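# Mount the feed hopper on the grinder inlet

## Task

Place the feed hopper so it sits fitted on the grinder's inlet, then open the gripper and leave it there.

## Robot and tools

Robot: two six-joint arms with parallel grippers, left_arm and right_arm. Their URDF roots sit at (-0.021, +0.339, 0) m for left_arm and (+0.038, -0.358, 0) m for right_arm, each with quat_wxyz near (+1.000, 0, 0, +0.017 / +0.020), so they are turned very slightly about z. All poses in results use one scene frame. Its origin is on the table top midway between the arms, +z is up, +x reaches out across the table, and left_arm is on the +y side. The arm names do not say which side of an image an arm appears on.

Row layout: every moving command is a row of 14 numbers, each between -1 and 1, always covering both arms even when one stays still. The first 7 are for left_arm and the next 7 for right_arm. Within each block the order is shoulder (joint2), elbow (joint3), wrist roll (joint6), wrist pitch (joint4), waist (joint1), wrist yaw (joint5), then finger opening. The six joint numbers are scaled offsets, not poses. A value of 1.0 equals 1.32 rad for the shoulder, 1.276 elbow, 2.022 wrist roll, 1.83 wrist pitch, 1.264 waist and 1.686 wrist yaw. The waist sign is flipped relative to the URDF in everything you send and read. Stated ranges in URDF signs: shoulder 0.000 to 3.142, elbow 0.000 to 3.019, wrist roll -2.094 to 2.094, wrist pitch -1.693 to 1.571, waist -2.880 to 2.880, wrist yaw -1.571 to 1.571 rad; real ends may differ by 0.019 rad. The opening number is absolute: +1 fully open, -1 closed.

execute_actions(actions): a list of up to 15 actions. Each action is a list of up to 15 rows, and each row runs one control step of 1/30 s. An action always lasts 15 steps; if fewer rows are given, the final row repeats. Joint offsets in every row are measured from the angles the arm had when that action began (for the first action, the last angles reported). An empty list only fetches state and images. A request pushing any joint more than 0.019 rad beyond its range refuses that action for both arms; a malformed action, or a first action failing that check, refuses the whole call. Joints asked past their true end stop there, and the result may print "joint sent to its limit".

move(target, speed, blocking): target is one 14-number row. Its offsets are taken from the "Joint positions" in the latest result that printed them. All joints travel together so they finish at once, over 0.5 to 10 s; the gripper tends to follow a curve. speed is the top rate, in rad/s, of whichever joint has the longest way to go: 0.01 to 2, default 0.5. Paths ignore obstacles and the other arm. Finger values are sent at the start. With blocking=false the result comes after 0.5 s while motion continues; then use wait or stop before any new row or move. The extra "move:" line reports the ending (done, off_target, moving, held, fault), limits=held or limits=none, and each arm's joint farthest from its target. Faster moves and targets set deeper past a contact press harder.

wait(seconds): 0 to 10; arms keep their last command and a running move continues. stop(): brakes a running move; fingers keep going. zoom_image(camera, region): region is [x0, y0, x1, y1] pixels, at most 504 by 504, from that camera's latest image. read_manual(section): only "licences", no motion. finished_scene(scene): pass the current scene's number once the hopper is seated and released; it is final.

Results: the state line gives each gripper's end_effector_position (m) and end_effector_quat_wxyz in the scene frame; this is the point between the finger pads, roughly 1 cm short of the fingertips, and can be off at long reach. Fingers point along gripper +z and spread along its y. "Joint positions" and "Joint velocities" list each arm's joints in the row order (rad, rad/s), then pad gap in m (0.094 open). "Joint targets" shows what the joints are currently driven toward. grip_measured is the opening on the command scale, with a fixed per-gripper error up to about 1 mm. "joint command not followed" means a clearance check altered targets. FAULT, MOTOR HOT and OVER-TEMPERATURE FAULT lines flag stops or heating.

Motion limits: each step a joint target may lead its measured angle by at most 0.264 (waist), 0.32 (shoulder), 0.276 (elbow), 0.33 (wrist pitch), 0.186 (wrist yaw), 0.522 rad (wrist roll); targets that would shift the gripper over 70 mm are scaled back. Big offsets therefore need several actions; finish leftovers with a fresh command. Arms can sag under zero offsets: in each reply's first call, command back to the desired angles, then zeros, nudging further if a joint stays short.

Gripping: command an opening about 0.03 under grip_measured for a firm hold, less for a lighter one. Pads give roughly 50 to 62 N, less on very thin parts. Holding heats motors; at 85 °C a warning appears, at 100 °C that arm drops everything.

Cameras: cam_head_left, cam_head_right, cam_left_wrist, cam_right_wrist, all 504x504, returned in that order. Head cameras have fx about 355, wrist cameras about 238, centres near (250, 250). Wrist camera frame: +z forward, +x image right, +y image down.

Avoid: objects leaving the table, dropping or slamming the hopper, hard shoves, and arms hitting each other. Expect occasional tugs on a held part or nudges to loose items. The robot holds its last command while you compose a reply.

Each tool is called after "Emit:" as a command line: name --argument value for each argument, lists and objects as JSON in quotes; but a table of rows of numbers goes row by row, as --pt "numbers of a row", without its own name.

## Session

Emit:
execute_actions --actions '[]'

Scene clock: 0.00 s.
left_arm: end_effector_position=(+0.1633, +0.7804, +0.2376) grip_measured=+1.000 end_effector_quat_wxyz=(-0.148, -0.220, +0.938, +0.223) | right_arm: end_effector_position=(+0.3704, -0.6104, +0.2423) grip_measured=+1.000 end_effector_quat_wxyz=(+0.064, +0.762, +0.634, -0.117)
Joint names: [shoulder, elbow, wrist roll, wrist pitch, waist, wrist yaw]
Joint positions: left_arm=[ 1.515  1.373  0.56  -1.324 -0.957 -0.533  0.094] | right_arm=[ 1.398  1.31   1.206 -1.438  0.583  0.264  0.094]
Joint velocities: left_arm=[-0.005  0.002  0.037 -0.012  0.015 -0.022  0.   ] | right_arm=[-0.005 -0.017  0.037 -0.002  0.015  0.022  0.   ]
Joint targets: left_arm=[1.519 1.396 0.560 -1.323 -0.957 -0.533] | right_arm=[1.397 1.336 1.206 -1.437 0.583 0.264]

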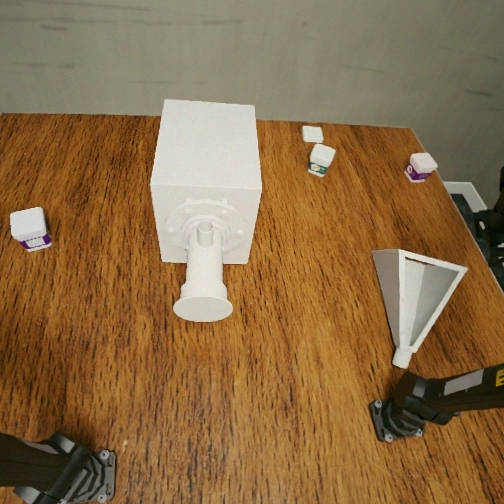

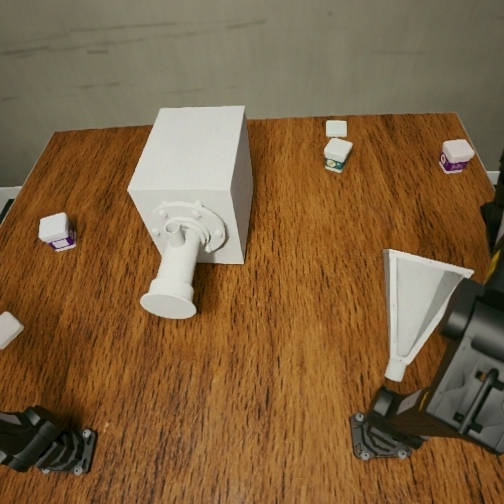

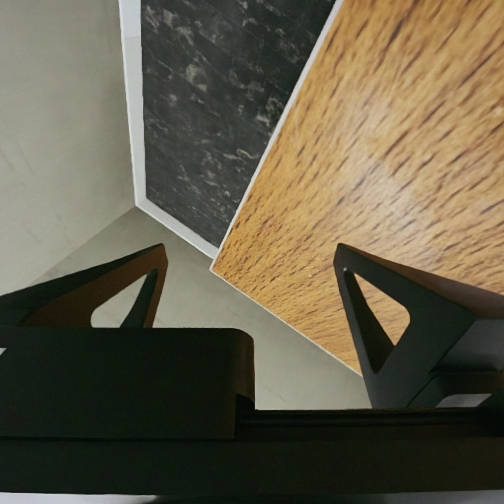

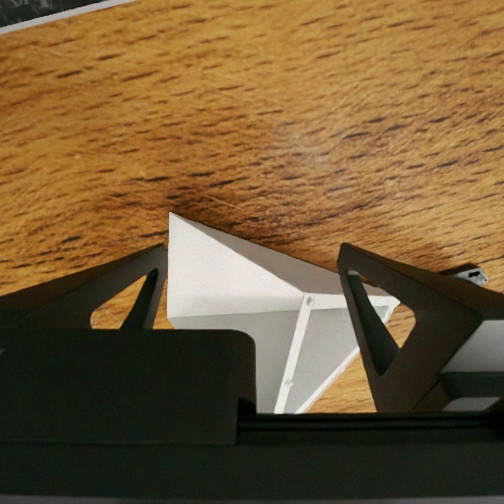

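Emit:
move --target '[-0.77,0.05,0.5,-0.17,1,0.316,1,0.07,0.35,-0.596,-0.125,-0.27,-0.157,1]' --speed 0.8

Scene clock: 27.23 s.
left_arm: end_effector_position=(+0.1146, +0.3022, +0.5144) grip_measured=+1.000 end_effector_quat_wxyz=(+0.334, +0.719, +0.555, +0.253) | right_arm: end_effector_position=(+0.4897, -0.4513, +0.3595) grip_measured=+1.000 end_effector_quat_wxyz=(+0.076, +0.106, +0.991, -0.008)
Joint names: [shoulder, elbow, wrist roll, wrist pitch, waist, wrist yaw]
Joint positions: left_arm=[ 0.497  1.414  1.559 -1.623  0.303 -0.003  0.094] | right_arm=[ 1.472  1.706  0.01  -1.652  0.244  0.001  0.094]
Joint velocities: left_arm=[ 0.015 -0.002 -0.007 -0.017  0.005 -0.007  0.   ] | right_arm=[-0.015 -0.002 -0.051 -0.012  0.005 -0.081  0.   ]
Joint targets: left_arm=[0.499 1.437 1.571 -1.635 0.307 -0.000] | right_arm=[1.490 1.757 0.000 -1.666 0.241 -0.000]
move: off_target (left_arm, right_arm); limits=none; left_arm: farthest joint: the elbow, 0.023 radians from its target (0.063 radians at the start); right_arm: farthest joint: the elbow, 0.051 radians from its target (0.446 radians at the start)

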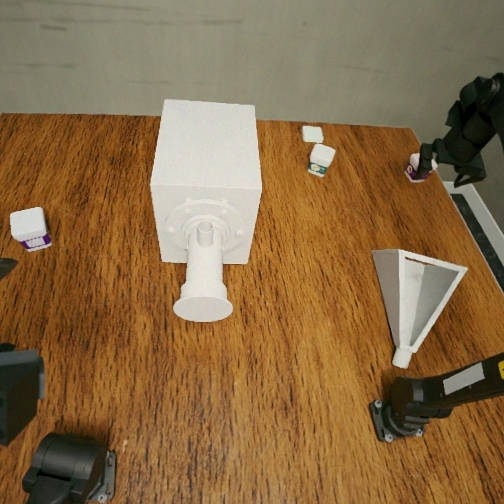

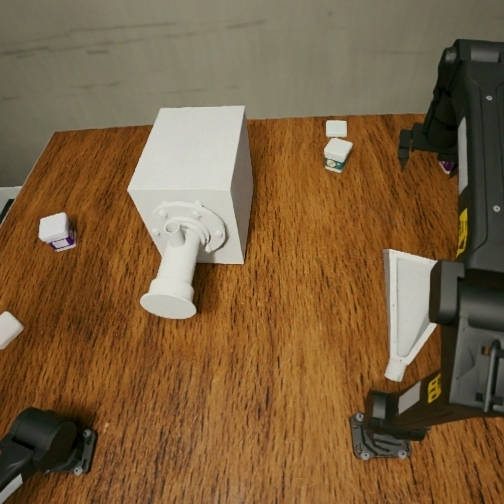

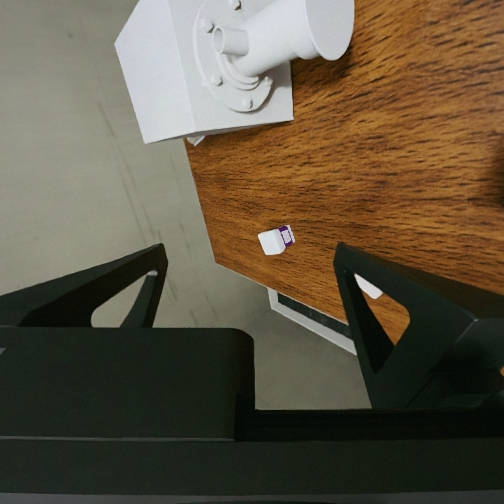

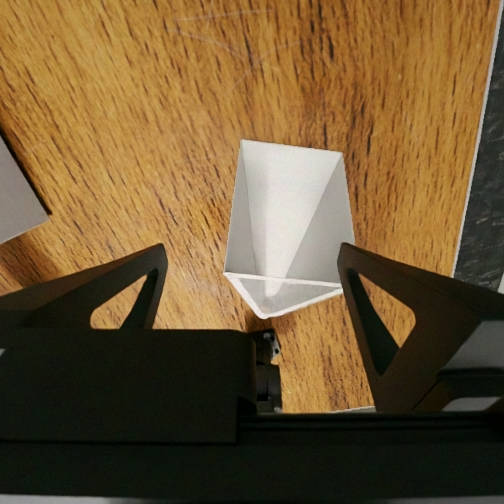

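Emit:
move --target '[0,0.02,0,0,0.96,0,1,0.16,-0.30,0.085,0.04,-0.132,0.098,0.5]' --speed 0.8

Emit:
move --target '[0,0.02,0,0,0,0,1,0.015,-0.145,0,0.12,0.018,0,0.5]' --speed 0.25

Scene clock: 45.37 s.
left_arm: end_effector_position=(-0.0079, +0.1994, +0.5144) grip_measured=+1.000 end_effector_quat_wxyz=(+0.419, +0.907, +0.048, +0.018) | right_arm: end_effector_position=(+0.4349, -0.4031, +0.1424) grip_measured=+0.503 end_effector_quat_wxyz=(-0.179, +0.090, +0.975, -0.092)
Joint names: [shoulder, elbow, wrist roll, wrist pitch, waist, wrist yaw]
Joint positions: left_arm=[ 0.497  1.414  1.56  -1.623  1.513 -0.003  0.094] | right_arm=[ 1.673  1.323  0.172 -1.593  0.084  0.164  0.071]
Joint velocities: left_arm=[-0.024  0.007 -0.037  0.007  0.005 -0.037  0.   ] | right_arm=[-0.015 -0.012 -0.022 -0.012 -0.005  0.007  0.001]
Joint targets: left_arm=[0.497 1.439 1.559 -1.623 1.517 -0.003] | right_arm=[1.683 1.323 0.182 -1.579 0.077 0.166]
move: off_target (left_arm); limits=none; left_arm: farthest joint: the elbow, 0.026 radians from its target (0.026 radians at the start); right_arm: farthest joint: the wrist pitch, 0.014 radians from its target (0.073 radians at the start)

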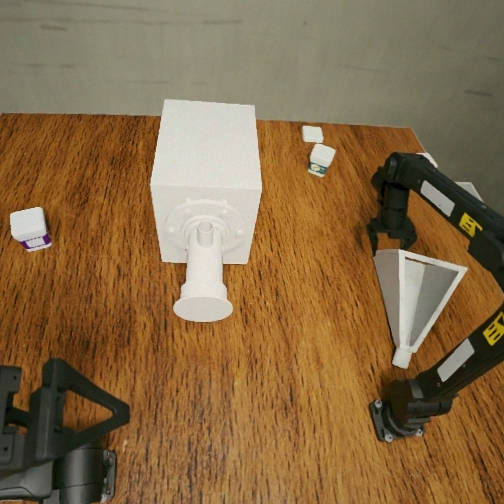

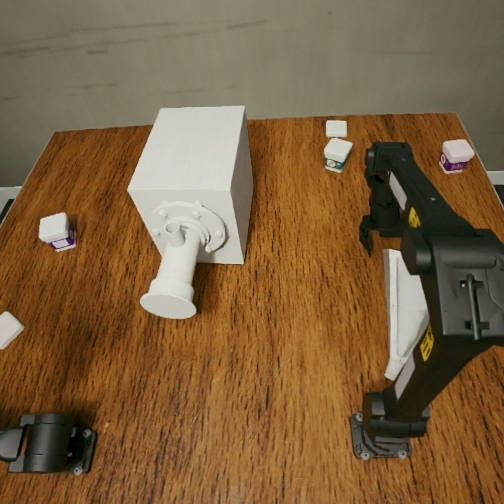

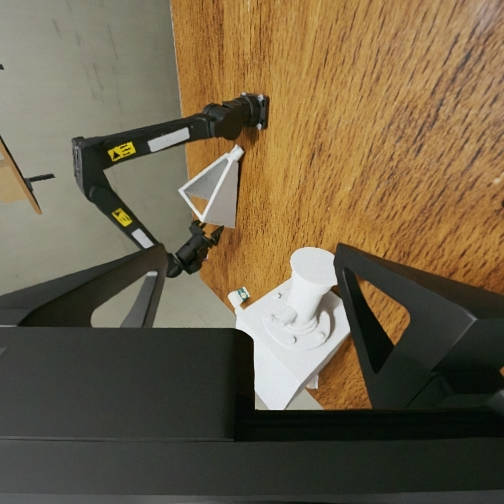

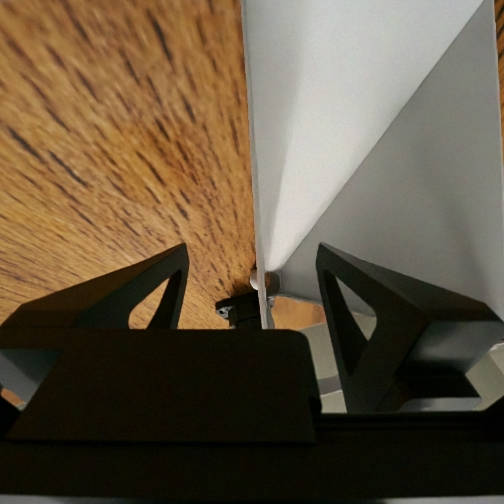

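Scene clock: 46.70 s.
left_arm: end_effector_position=(-0.0079, +0.1994, +0.5144) grip_measured=+1.000 end_effector_quat_wxyz=(+0.419, +0.907, +0.048, +0.018) | right_arm: end_effector_position=(+0.4220, -0.4068, +0.0859) grip_measured=+0.503 end_effector_quat_wxyz=(-0.151, +0.097, +0.979, -0.092)
Joint names: [shoulder, elbow, wrist roll, wrist pitch, waist, wrist yaw]
Joint positions: left_arm=[ 0.497  1.414  1.56  -1.623  1.513 -0.003  0.094] | right_arm=[ 1.668  1.167  0.172 -1.385  0.093  0.167  0.071]
Joint velocities: left_arm=[-0.005 -0.017  0.022 -0.002  0.005 -0.007  0.   ] | right_arm=[-0.015 -0.012  0.007 -0.032 -0.005 -0.037 -0.   ]
Joint targets: left_arm=[0.497 1.439 1.560 -1.623 1.513 -0.003] | right_arm=[1.693 1.138 0.172 -1.374 0.107 0.164]
move: off_target (left_arm, right_arm); limits=none; left_arm: farthest joint: the elbow, 0.026 radians from its target (0.026 radians at the start); right_arm: farthest joint: the elbow, 0.029 radians from its target (0.185 radians at the start)

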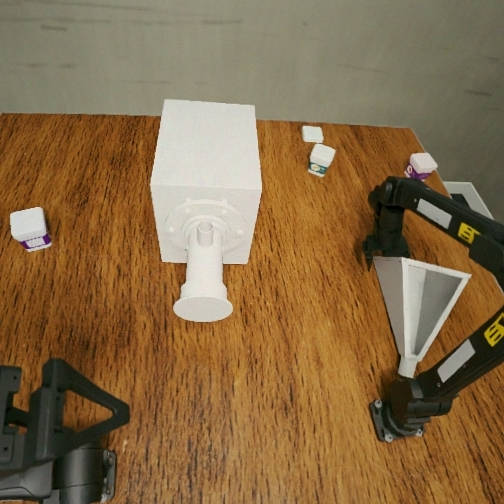

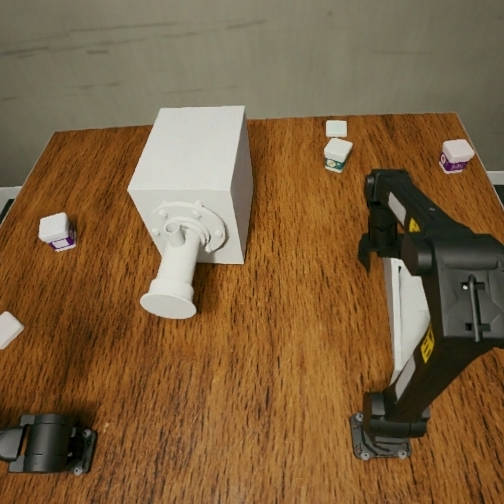

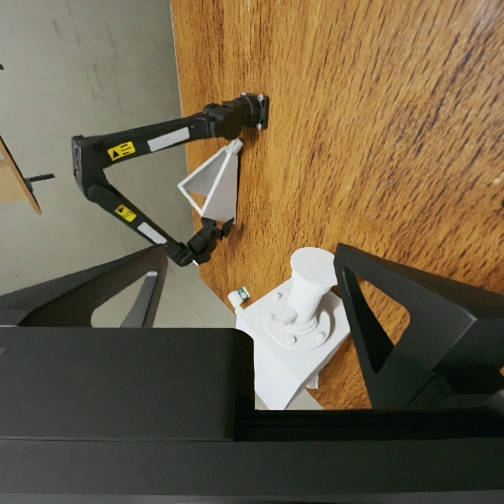

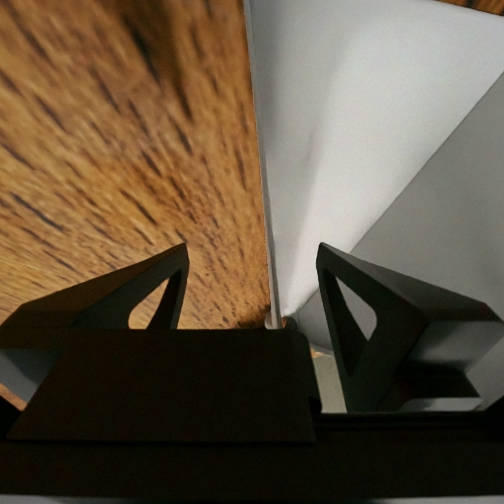

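Emit:
move --target '[0,0.02,-1,0,0,0,1,-0.075,0.01,-0.045,-0.07,0.022,0,0.5]' --speed 1.5

Scene clock: 59.43 s.
left_arm: end_effector_position=(-0.0079, +0.1994, +0.5144) grip_measured=+1.000 end_effector_quat_wxyz=(+0.240, +0.446, +0.791, -0.344) | right_arm: end_effector_position=(+0.3975, -0.4120, +0.1238) grip_measured=+0.503 end_effector_quat_wxyz=(-0.170, +0.065, +0.980, -0.084)
Joint names: [shoulder, elbow, wrist roll, wrist pitch, waist, wrist yaw]
Joint positions: left_arm=[ 0.497  1.414 -0.451 -1.623  1.513 -0.003  0.094] | right_arm=[ 1.586  1.167  0.091 -1.497  0.111  0.167  0.071]
Joint velocities: left_arm=[-0.015  0.007  0.022 -0.012  0.015 -0.007  0.   ] | right_arm=[-0.005 -0.002  0.007 -0.007  0.005 -0.037  0.   ]
Joint targets: left_arm=[0.497 1.439 -0.462 -1.623 1.513 -0.003] | right_arm=[1.569 1.180 0.081 -1.514 0.121 0.167]
move: off_target (left_arm); limits=none; left_arm: farthest joint: the elbow, 0.026 radians from its target (0.026 radians at the start); right_arm: farthest joint: the shoulder, 0.017 radians from its target (0.099 radians at the start)

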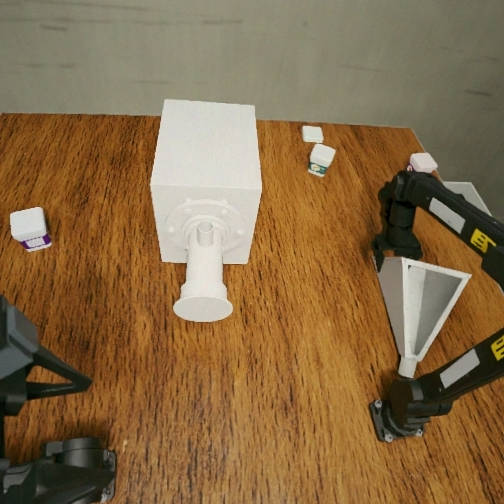

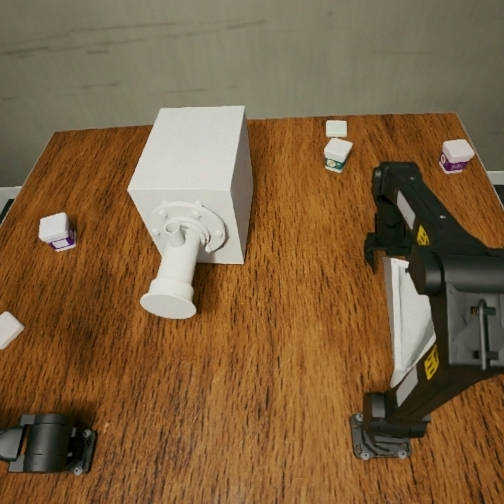

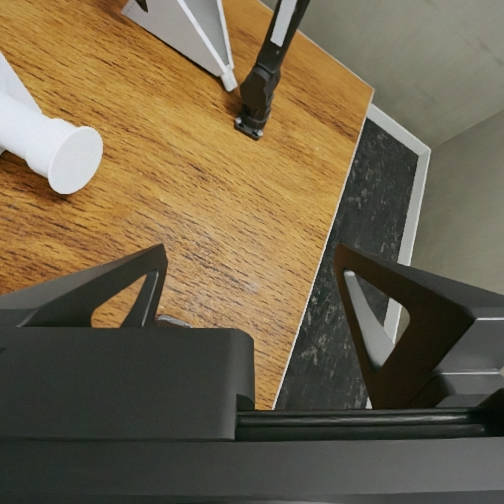

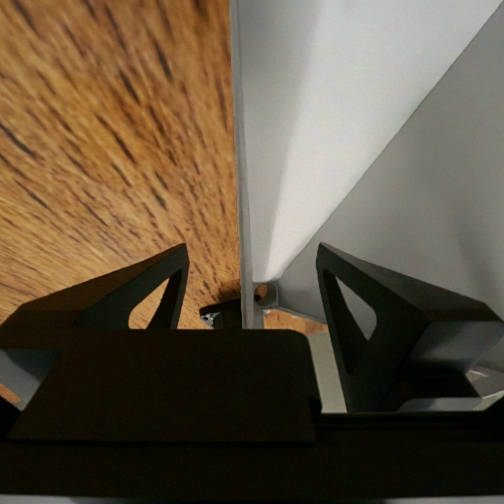

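Emit:
execute_actions --actions '[[[0,0.02,-0.2,0,0,0,1,0,0.01,-0.02,0,0,0,-1]],[[0,0.02,-0.2,0,0,0,1,0,0.03,0,0,0,0,-1]],[[0,0.02,-0.17,0,0,0,1,-0.03,0.13,0,0,0,-0.03,-1]],[[0,0.02,0,0,0,0,1,-0.03,0.14,0,0,0,-0.03,-1]],[[0,0.02,0,0,0,0,1,-0.03,0.14,0,0,0,-0.03,-1]],[[0,0.02,0,0,0,0,1,-0.03,0.14,0,0,0,-0.03,-1]]]'

Scene clock: 70.70 s.
left_arm: end_effector_position=(-0.0079, +0.1994, +0.5144) grip_measured=+1.000 end_effector_quat_wxyz=(+0.029, -0.024, +0.908, -0.418) | right_arm: end_effector_position=(+0.5283, -0.3767, +0.2433) grip_measured=-0.978 end_effector_quat_wxyz=(+0.024, +0.052, +0.997, +0.048)
Joint names: [shoulder, elbow, wrist roll, wrist pitch, waist, wrist yaw]
Joint positions: left_arm=[ 0.497  1.414 -1.53  -1.623  1.513 -0.003  0.094] | right_arm=[ 1.591  1.54   0.035 -1.474  0.113 -0.097  0.001]
Joint velocities: left_arm=[-0.005 -0.012 -0.007  0.022  0.005  0.037  0.   ] | right_arm=[-0.005  0.017 -0.022 -0.017  0.005  0.051 -0.   ]
Joint targets: left_arm=[0.497 1.439 -1.530 -1.623 1.513 -0.003] | right_arm=[1.547 1.642 0.037 -1.474 0.113 -0.088]

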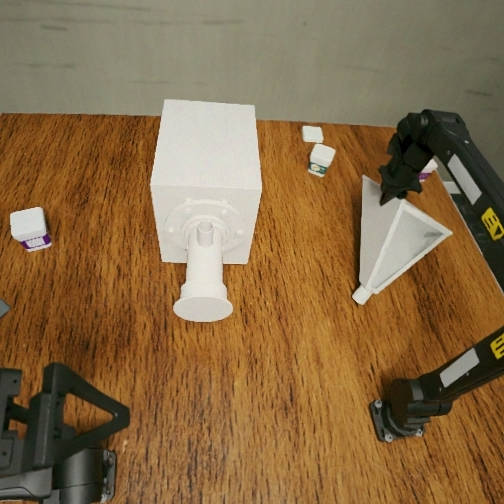

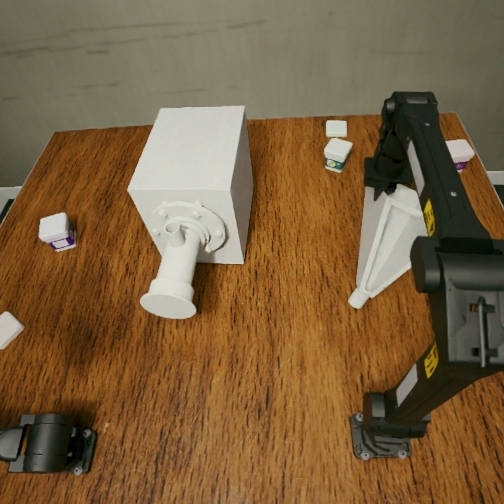

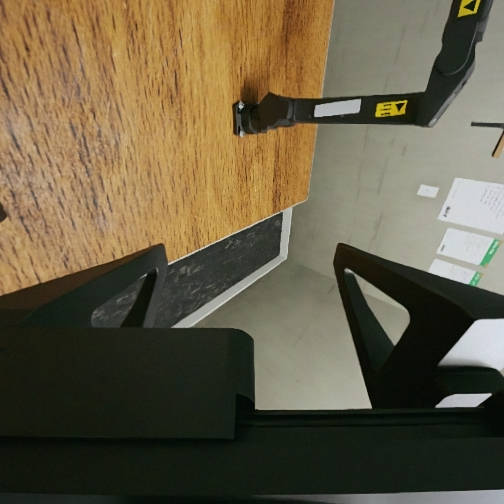

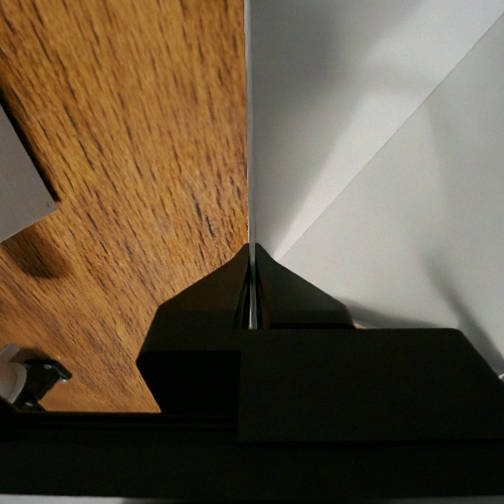

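Emit:
execute_actions --actions '[[[0,0.02,0,0,0,0,1,-0.13,0.05,-0.02,-0.01,0,0.07,-1]],[[0,0.02,0,0,0,0,1,-0.13,0.05,-0.02,-0.01,0,0.07,-1]],[[0,0.02,0,0,0,0,1,-0.13,0.05,-0.02,0,0,0.07,-1]],[[0,0.02,0,0,0,0,1,-0.13,0.05,-0.02,0,0,0.07,-1]],[[0,0.02,0,0,0,0,1,-0.13,0.05,-0.02,0,0,0.07,-1]]]'

Scene clock: 85.43 s.
left_arm: end_effector_position=(-0.0079, +0.1994, +0.5144) grip_measured=+1.000 end_effector_quat_wxyz=(+0.029, -0.024, +0.908, -0.418) | right_arm: end_effector_position=(+0.3624, -0.4410, +0.4807) grip_measured=-0.976 end_effector_quat_wxyz=(+0.278, +0.083, +0.940, -0.182)
Joint names: [shoulder, elbow, wrist roll, wrist pitch, waist, wrist yaw]
Joint positions: left_arm=[ 0.497  1.414 -1.53  -1.623  1.513 -0.003  0.094] | right_arm=[ 0.986  1.514 -0.002 -1.514  0.108  0.362  0.001]
Joint velocities: left_arm=[-0.015  0.002 -0.037 -0.007  0.005 -0.022  0.   ] | right_arm=[-0.103 -0.002  0.022 -0.046 -0.005  0.051 -0.   ]
Joint targets: left_arm=[0.497 1.439 -1.530 -1.623 1.513 -0.003] | right_arm=[0.955 1.588 -0.044 -1.499 0.109 0.394]

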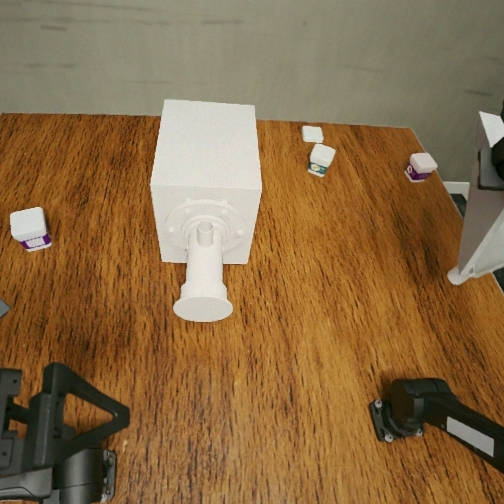

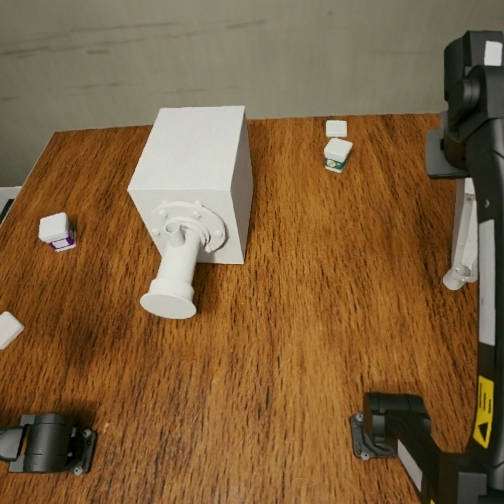

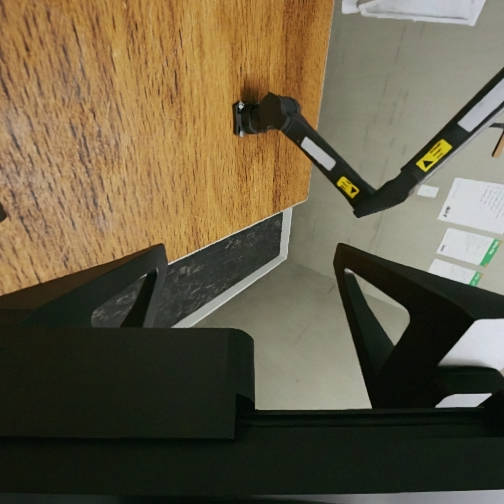

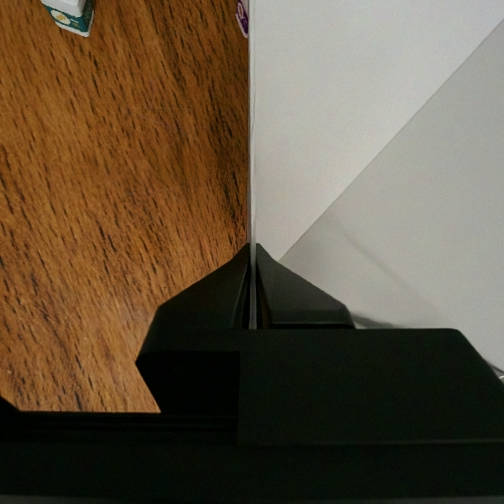

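Emit:
execute_actions --actions '[[[0,0.02,-0.025,0,-0.142,0,1,-0.08,0.02,-0.045,-0.015,-0.1,-0.02,-1]],[[0,0.02,0,0,0,0,1,-0.04,0.02,-0.045,-0.015,-0.2,-0.02,-1]],[[0,0.02,0,0,0,0,1,-0.015,0.05,-0.015,0.02,-0.2,0.01,-1]],[[0,0.02,0,0,0,0,1,-0.015,0.05,-0.015,0.02,-0.2,0.01,-1]],[[0,0.02,0,0,0,0,1,-0.015,0.05,-0.015,0.02,-0.2,0.01,-1]],[[0,0.02,0,0,0,0,1,-0.015,0.05,-0.015,0.02,-0.2,0.01,-1]],[[0,0.02,0,0,0,0,1,-0.015,0.05,-0.015,0.02,-0.2,0.01,-1]]]'

Scene clock: 99.23 s.
left_arm: end_effector_position=(+0.0180, +0.2043, +0.5143) grip_measured=+1.000 end_effector_quat_wxyz=(+0.060, -0.126, +0.899, -0.415) | right_arm: end_effector_position=(+0.0708, -0.0302, +0.4402) grip_measured=-0.976 end_effector_quat_wxyz=(-0.246, +0.700, -0.666, -0.074)
Joint names: [shoulder, elbow, wrist roll, wrist pitch, waist, wrist yaw]
Joint positions: left_arm=[ 0.497  1.414 -1.568 -1.623  1.324 -0.002  0.094] | right_arm=[ 1.003  1.462 -0.079 -1.563 -1.556  0.239  0.001]
Joint velocities: left_arm=[-0.005 -0.012  0.066 -0.002  0.015 -0.022  0.   ] | right_arm=[-0.005 -0.022 -0.022 -0.017  0.19   0.037  0.   ]
Joint targets: left_arm=[0.497 1.439 -1.568 -1.623 1.324 -0.002] | right_arm=[0.965 1.527 -0.109 -1.536 -1.551 0.259]

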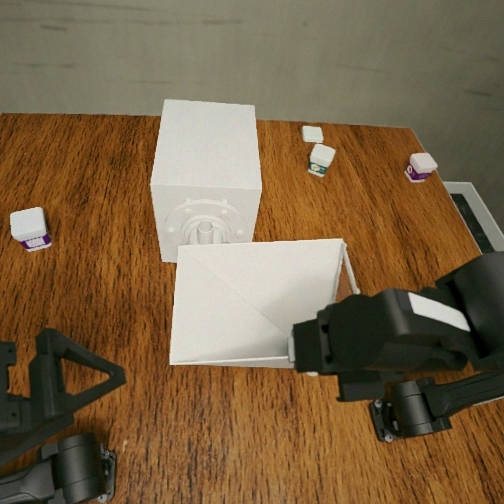

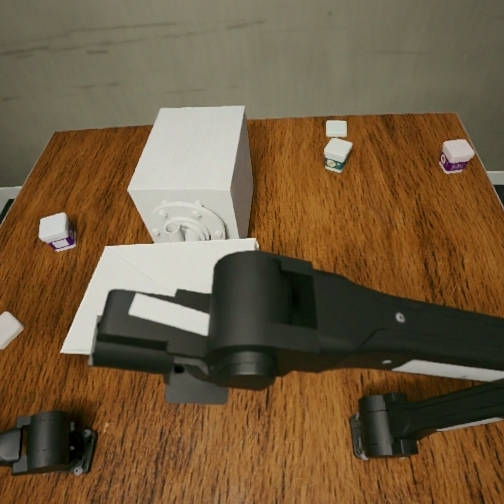

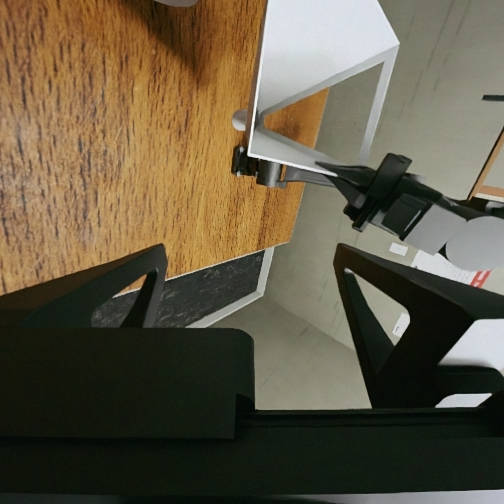

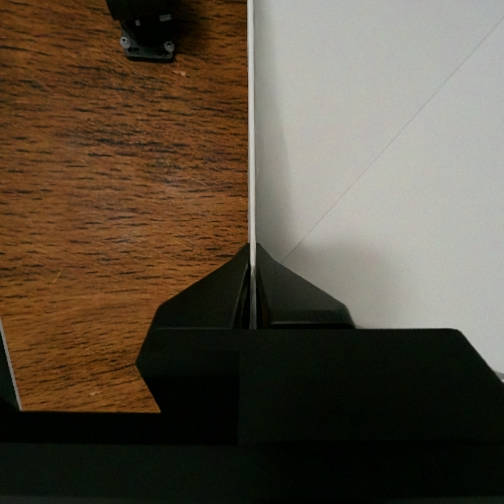

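Emit:
execute_actions --actions '[[[0,0.02,0,0,0,0,1,-0.04,0.05,-0.05,0.02,-0.1,0.015,-1]],[[0,0.02,0,0,0,0,1,-0.035,0.05,-0.03,0.02,-0.095,0.012,-1]],[[0,0.02,0,0,0,0,1,-0.03,0.05,-0.02,0.02,0,0.012,-1]]]'

Scene clock: 105.20 s.
left_arm: end_effector_position=(+0.0180, +0.2043, +0.5143) grip_measured=+1.000 end_effector_quat_wxyz=(+0.060, -0.126, +0.899, -0.415) | right_arm: end_effector_position=(-0.0173, -0.0348, +0.4420) grip_measured=-0.977 end_effector_quat_wxyz=(-0.235, +0.801, -0.540, -0.106)
Joint names: [shoulder, elbow, wrist roll, wrist pitch, waist, wrist yaw]
Joint positions: left_arm=[ 0.497  1.414 -1.568 -1.623  1.324 -0.002  0.094] | right_arm=[ 0.997  1.462 -0.15  -1.56  -1.817  0.221  0.001]
Joint velocities: left_arm=[ 0.005 -0.017  0.007 -0.002  0.005 -0.007  0.   ] | right_arm=[ 0.015 -0.007  0.081 -0.002 -0.005 -0.037 -0.001]
Joint targets: left_arm=[0.497 1.439 -1.568 -1.623 1.324 -0.002] | right_arm=[0.957 1.526 -0.191 -1.523 -1.817 0.251]

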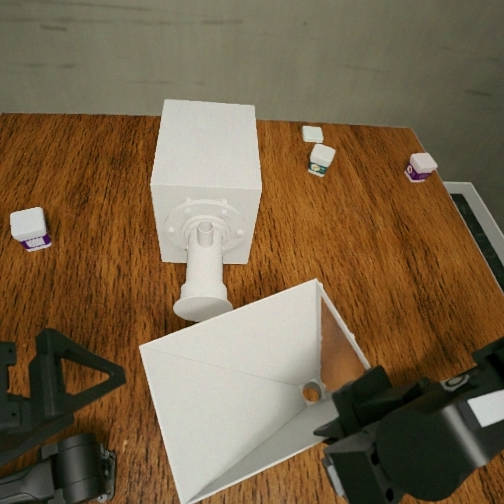

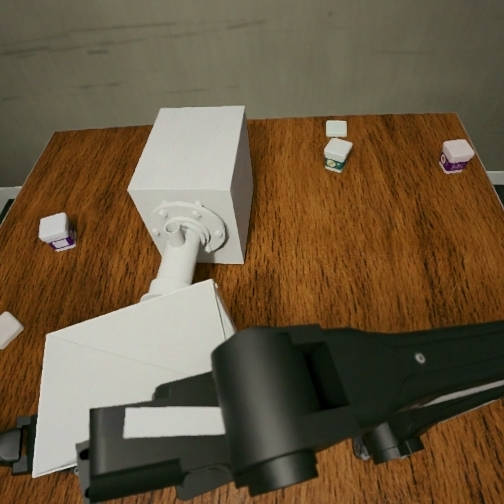

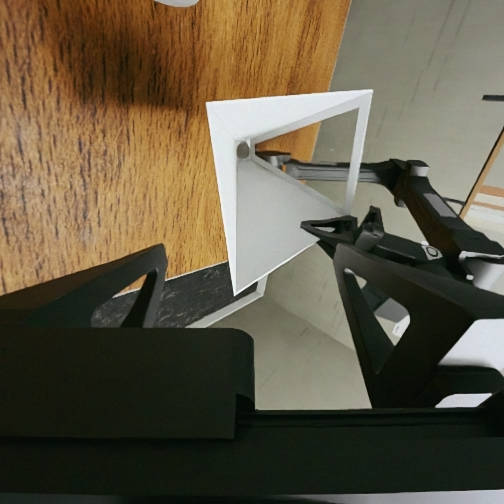

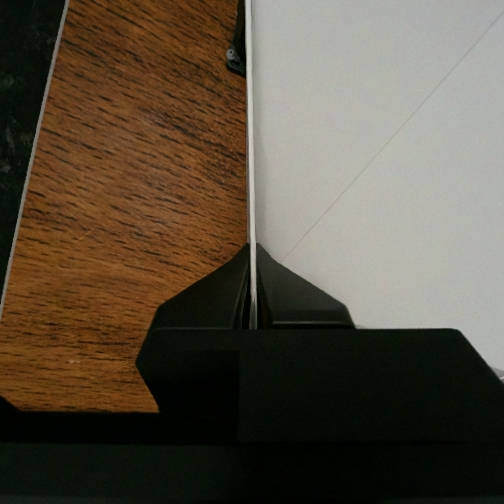

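Emit:
execute_actions --actions '[[[0,-0.07,0,0.055,0,0,0.7,-0.03,0.05,-0.02,0.02,0.06,0.045,-1]],[[0,-0.07,0,0.055,0,0,0.7,-0.03,0.05,-0.02,0.02,0,0.022,-1]],[[0,-0.07,0,0.055,0,0,0.7,-0.03,0.05,-0.02,0.02,0,0.022,-1]]]'

Scene clock: 118.83 s.
left_arm: end_effector_position=(+0.0386, +0.1332, +0.4305) grip_measured=+0.702 end_effector_quat_wxyz=(+0.057, -0.128, +0.909, -0.392) | right_arm: end_effector_position=(+0.0172, -0.0306, +0.4437) grip_measured=-0.976 end_effector_quat_wxyz=(-0.254, +0.773, -0.575, -0.081)
Joint names: [shoulder, elbow, wrist roll, wrist pitch, waist, wrist yaw]
Joint positions: left_arm=[ 0.516  1.139 -1.568 -1.381  1.324 -0.002  0.08 ] | right_arm=[ 0.997  1.462 -0.152 -1.56  -1.734  0.266  0.001]
Joint velocities: left_arm=[-0.015 -0.002 -0.007 -0.002  0.015 -0.007 -0.   ] | right_arm=[-0.005 -0.007  0.022  0.022 -0.015 -0.051 -0.   ]
Joint targets: left_arm=[0.510 1.142 -1.568 -1.361 1.324 -0.002] | right_arm=[0.957 1.526 -0.192 -1.523 -1.734 0.301]

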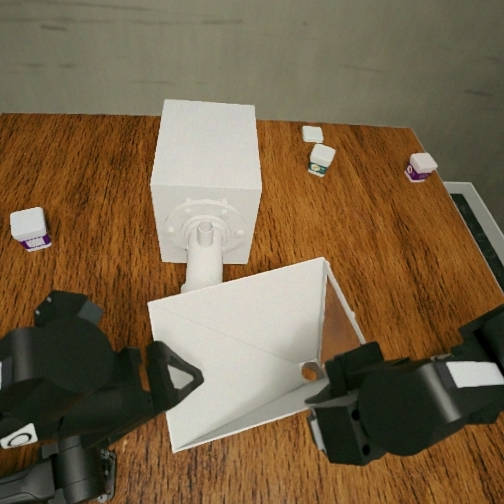

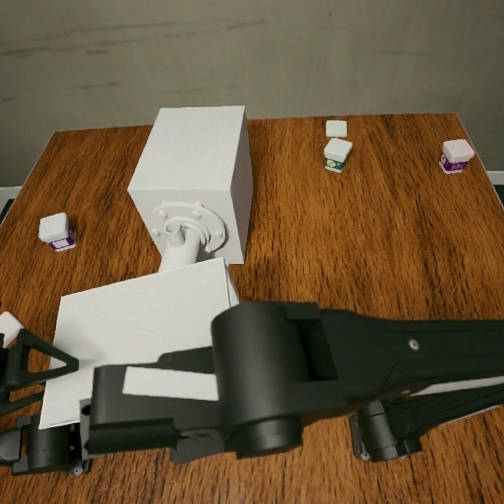

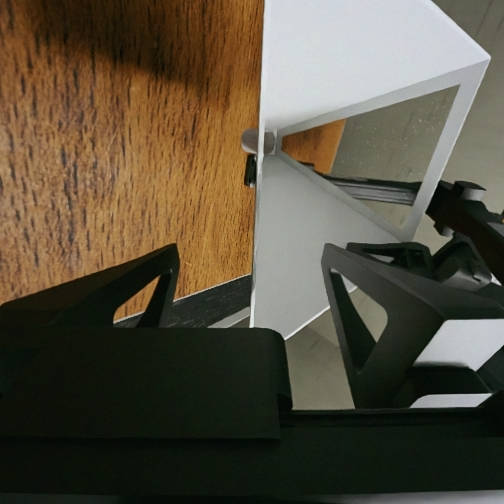

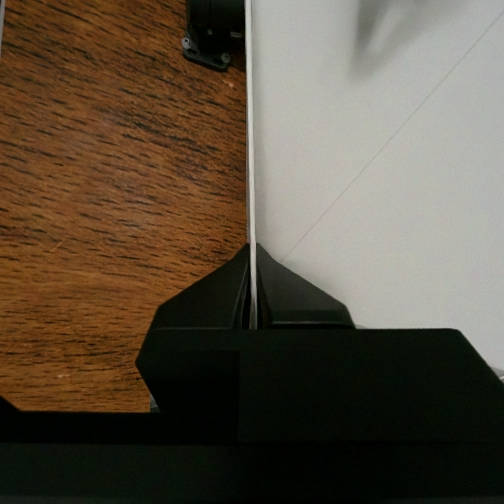

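Emit:
execute_actions --actions '[[[0,-0.07,0,0.078,0,0,0.3,-0.03,0.05,-0.02,0.02,0,0.022,-1]],[[0,0.01,0,0.01,0,0,-1,-0.03,0.05,-0.02,0.02,0,0.022,-1]],[[0,0.01,0,0.01,0,0,-1,-0.03,0.05,-0.02,0.02,0,0.022,-1]]]'

Scene clock: 128.10 s.
left_arm: end_effector_position=(+0.0457, +0.1065, +0.4071) grip_measured=-0.989 end_effector_quat_wxyz=(+0.063, -0.116, +0.904, -0.407) | right_arm: end_effector_position=(+0.0174, -0.0303, +0.4437) grip_measured=-0.976 end_effector_quat_wxyz=(-0.255, +0.774, -0.574, -0.080)
Joint names: [shoulder, elbow, wrist roll, wrist pitch, waist, wrist yaw]
Joint positions: left_arm=[ 0.522  1.047 -1.545 -1.248  1.324  0.001  0.001] | right_arm=[ 0.997  1.462 -0.155 -1.559 -1.734  0.268  0.001]
Joint velocities: left_arm=[-0.015 -0.012 -0.066 -0.007  0.005 -0.051 -0.   ] | right_arm=[ 0.005  0.002  0.037  0.007  0.005 -0.051 -0.001]
Joint targets: left_arm=[0.522 1.060 -1.551 -1.230 1.324 0.001] | right_arm=[0.957 1.526 -0.195 -1.523 -1.734 0.305]

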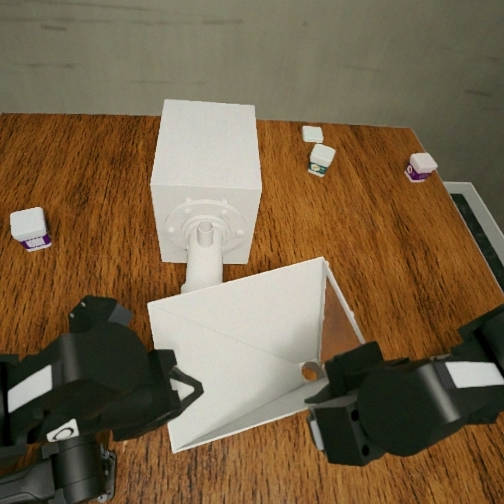

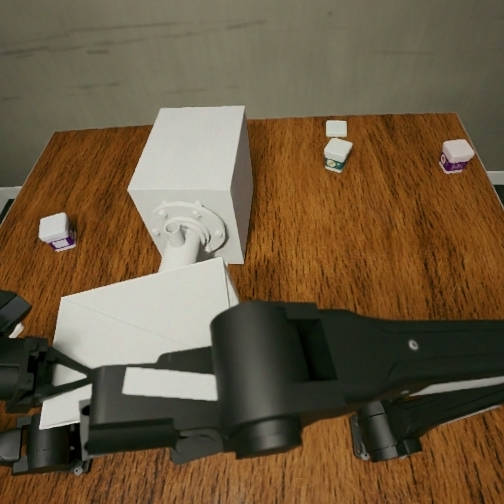

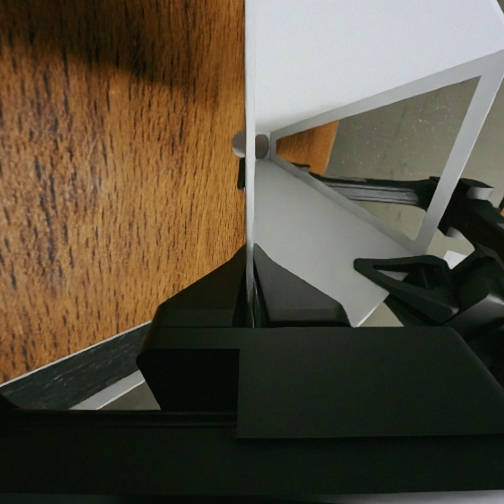

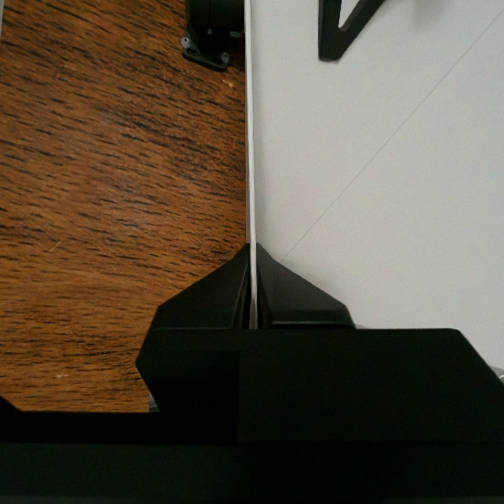

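Transfer load, release right, retreat.

Emit:
execute_actions --actions '[[[-0.02,0.06,0,0.04,0,0,-1,0,0.02,0,0,0,0,-1]],[[-0.025,0.06,0,0.04,0,0,-1,0,0.02,0,0,0,0,0.2]],[[-0.025,0.06,0,0.04,0,0,-1,0,0.11,0,-0.035,0,0,0.2]],[[-0.025,0.06,0,0.04,0,0,-1,0,0.11,0,-0.035,0,0,0.2]],[[-0.025,0.06,0,0.04,0,0,-1,-0.03,0.11,0,0,0,0,0.2]]]'

Scene clock: 136.37 s.
left_arm: end_effector_position=(+0.0485, +0.0941, +0.3996) grip_measured=-0.984 end_effector_quat_wxyz=(+0.059, -0.114, +0.910, -0.393) | right_arm: end_effector_position=(+0.0258, -0.0819, +0.5824) grip_measured=+0.197 end_effector_quat_wxyz=(-0.333, +0.730, -0.569, -0.182)
Joint names: [shoulder, elbow, wrist roll, wrist pitch, waist, wrist yaw]
Joint positions: left_arm=[ 0.562  1.047 -1.541 -1.238  1.324  0.006  0.001] | right_arm=[ 0.939  1.774 -0.142 -1.661 -1.734  0.254  0.056]
Joint velocities: left_arm=[ 0.005 -0.017  0.066  0.002 -0.005 -0.022 -0.   ] | right_arm=[ 0.034 -0.002 -0.022 -0.022  0.005  0.095 -0.001]
Joint targets: left_arm=[0.518 1.123 -1.541 -1.165 1.324 0.006] | right_arm=[0.952 1.806 -0.142 -1.661 -1.734 0.254]

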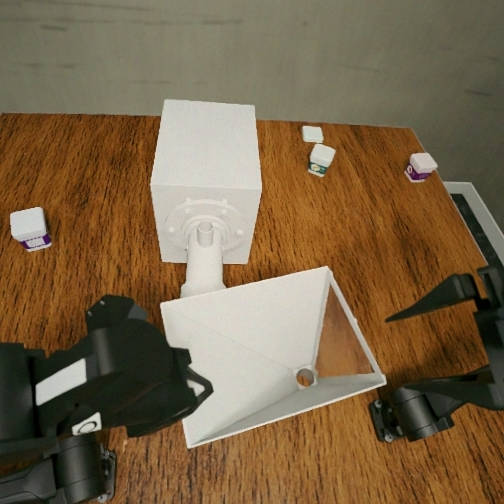

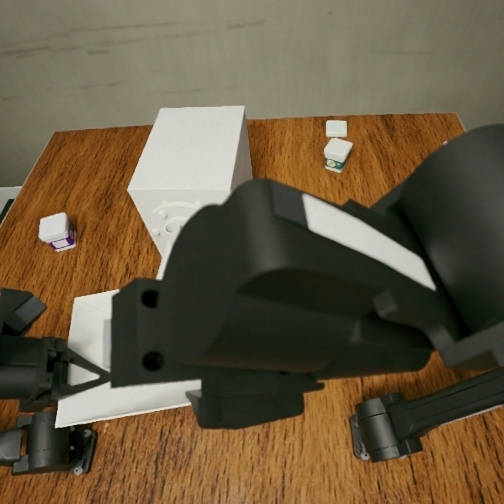

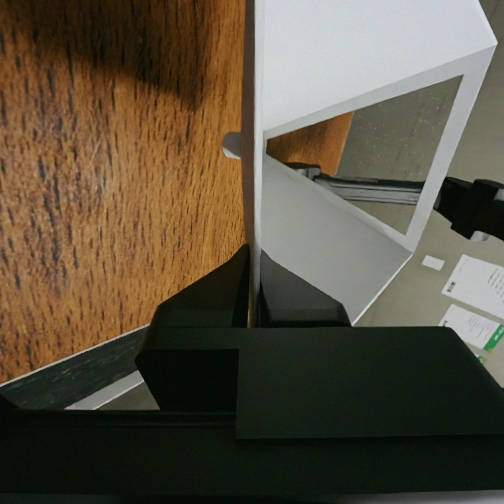

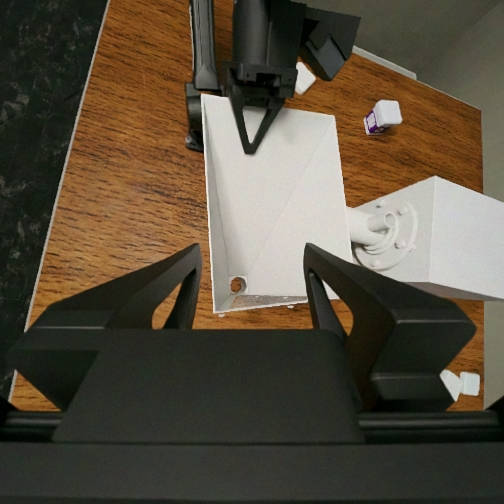

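Emit:
execute_actions --actions '[[[-0.037,0.06,0,0.04,0,0,-1,-0.1,0.02,0,0,0.3,0,1]],[[-0.037,0.06,0,0.04,0,0,-1,0,0.02,0,0,0.35,0,1]],[[-0.01,0.17,0,0,0,0,-1,0,0.02,0.07,0,0.35,-0.15,1]],[[-0.01,0.17,0,0,0,0,-1,0,0,0,0,0.3,0,1]],[[-0.01,0.17,0,0,0,0,-1,0,-0.2,0,0.2,0,0,1]],[[-0.01,0.17,0,0,0,0,-1,0,-0.2,0,0.25,0,0,1]],[[-0.01,0.17,0,0,0,0,-1,0,-0.2,0,0.25,0,0,1]],[[-0.037,0.1,0,0.04,0,0,-1,0,-0.2,0,0.25,0,0,1]]]'

Scene clock: 155.37 s.
left_arm: end_effector_position=(+0.0520, +0.0819, +0.3481) grip_measured=-0.985 end_effector_quat_wxyz=(+0.028, -0.122, +0.973, -0.196) | right_arm: end_effector_position=(+0.4766, -0.3196, +0.3590) grip_measured=+1.000 end_effector_quat_wxyz=(+0.642, -0.038, +0.766, +0.020)
Joint names: [shoulder, elbow, wrist roll, wrist pitch, waist, wrist yaw]
Joint positions: left_arm=[ 0.812  1.139 -1.541 -1.5    1.324  0.006  0.001] | right_arm=[ 0.841  0.694 -0.016 -0.03  -0.051  0.012  0.094]
Joint velocities: left_arm=[-0.005  0.002  0.007 -0.007 -0.005 -0.051  0.   ] | right_arm=[-0.005 -0.007 -0.007 -0.002  0.005 -0.022  0.   ]
Joint targets: left_arm=[0.764 1.265 -1.541 -1.432 1.324 0.006] | right_arm=[0.831 0.719 -0.016 -0.003 -0.051 0.012]

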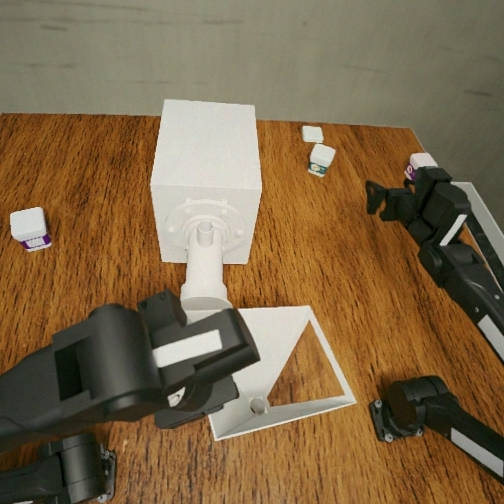

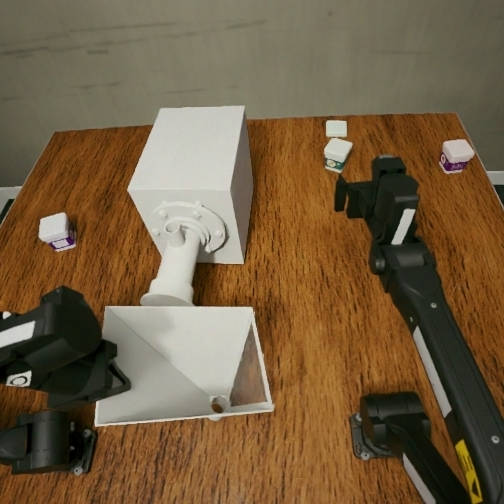

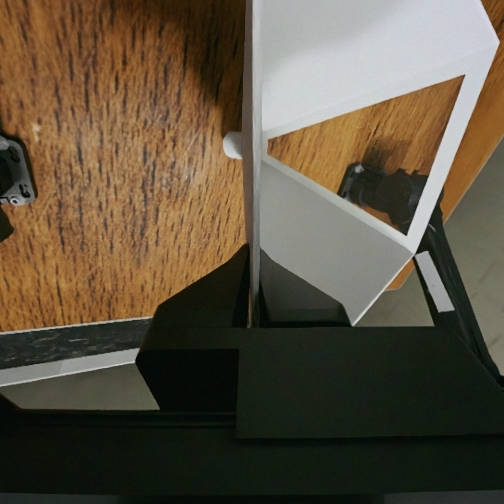

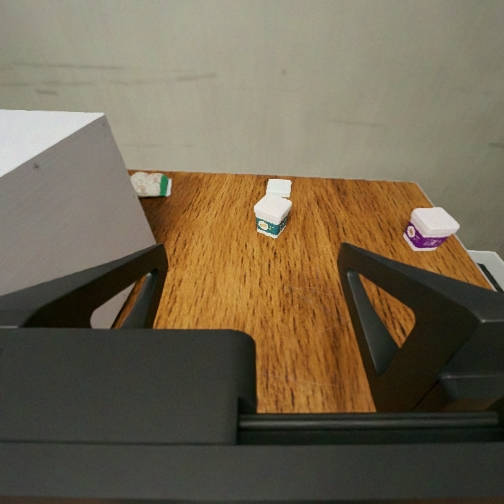

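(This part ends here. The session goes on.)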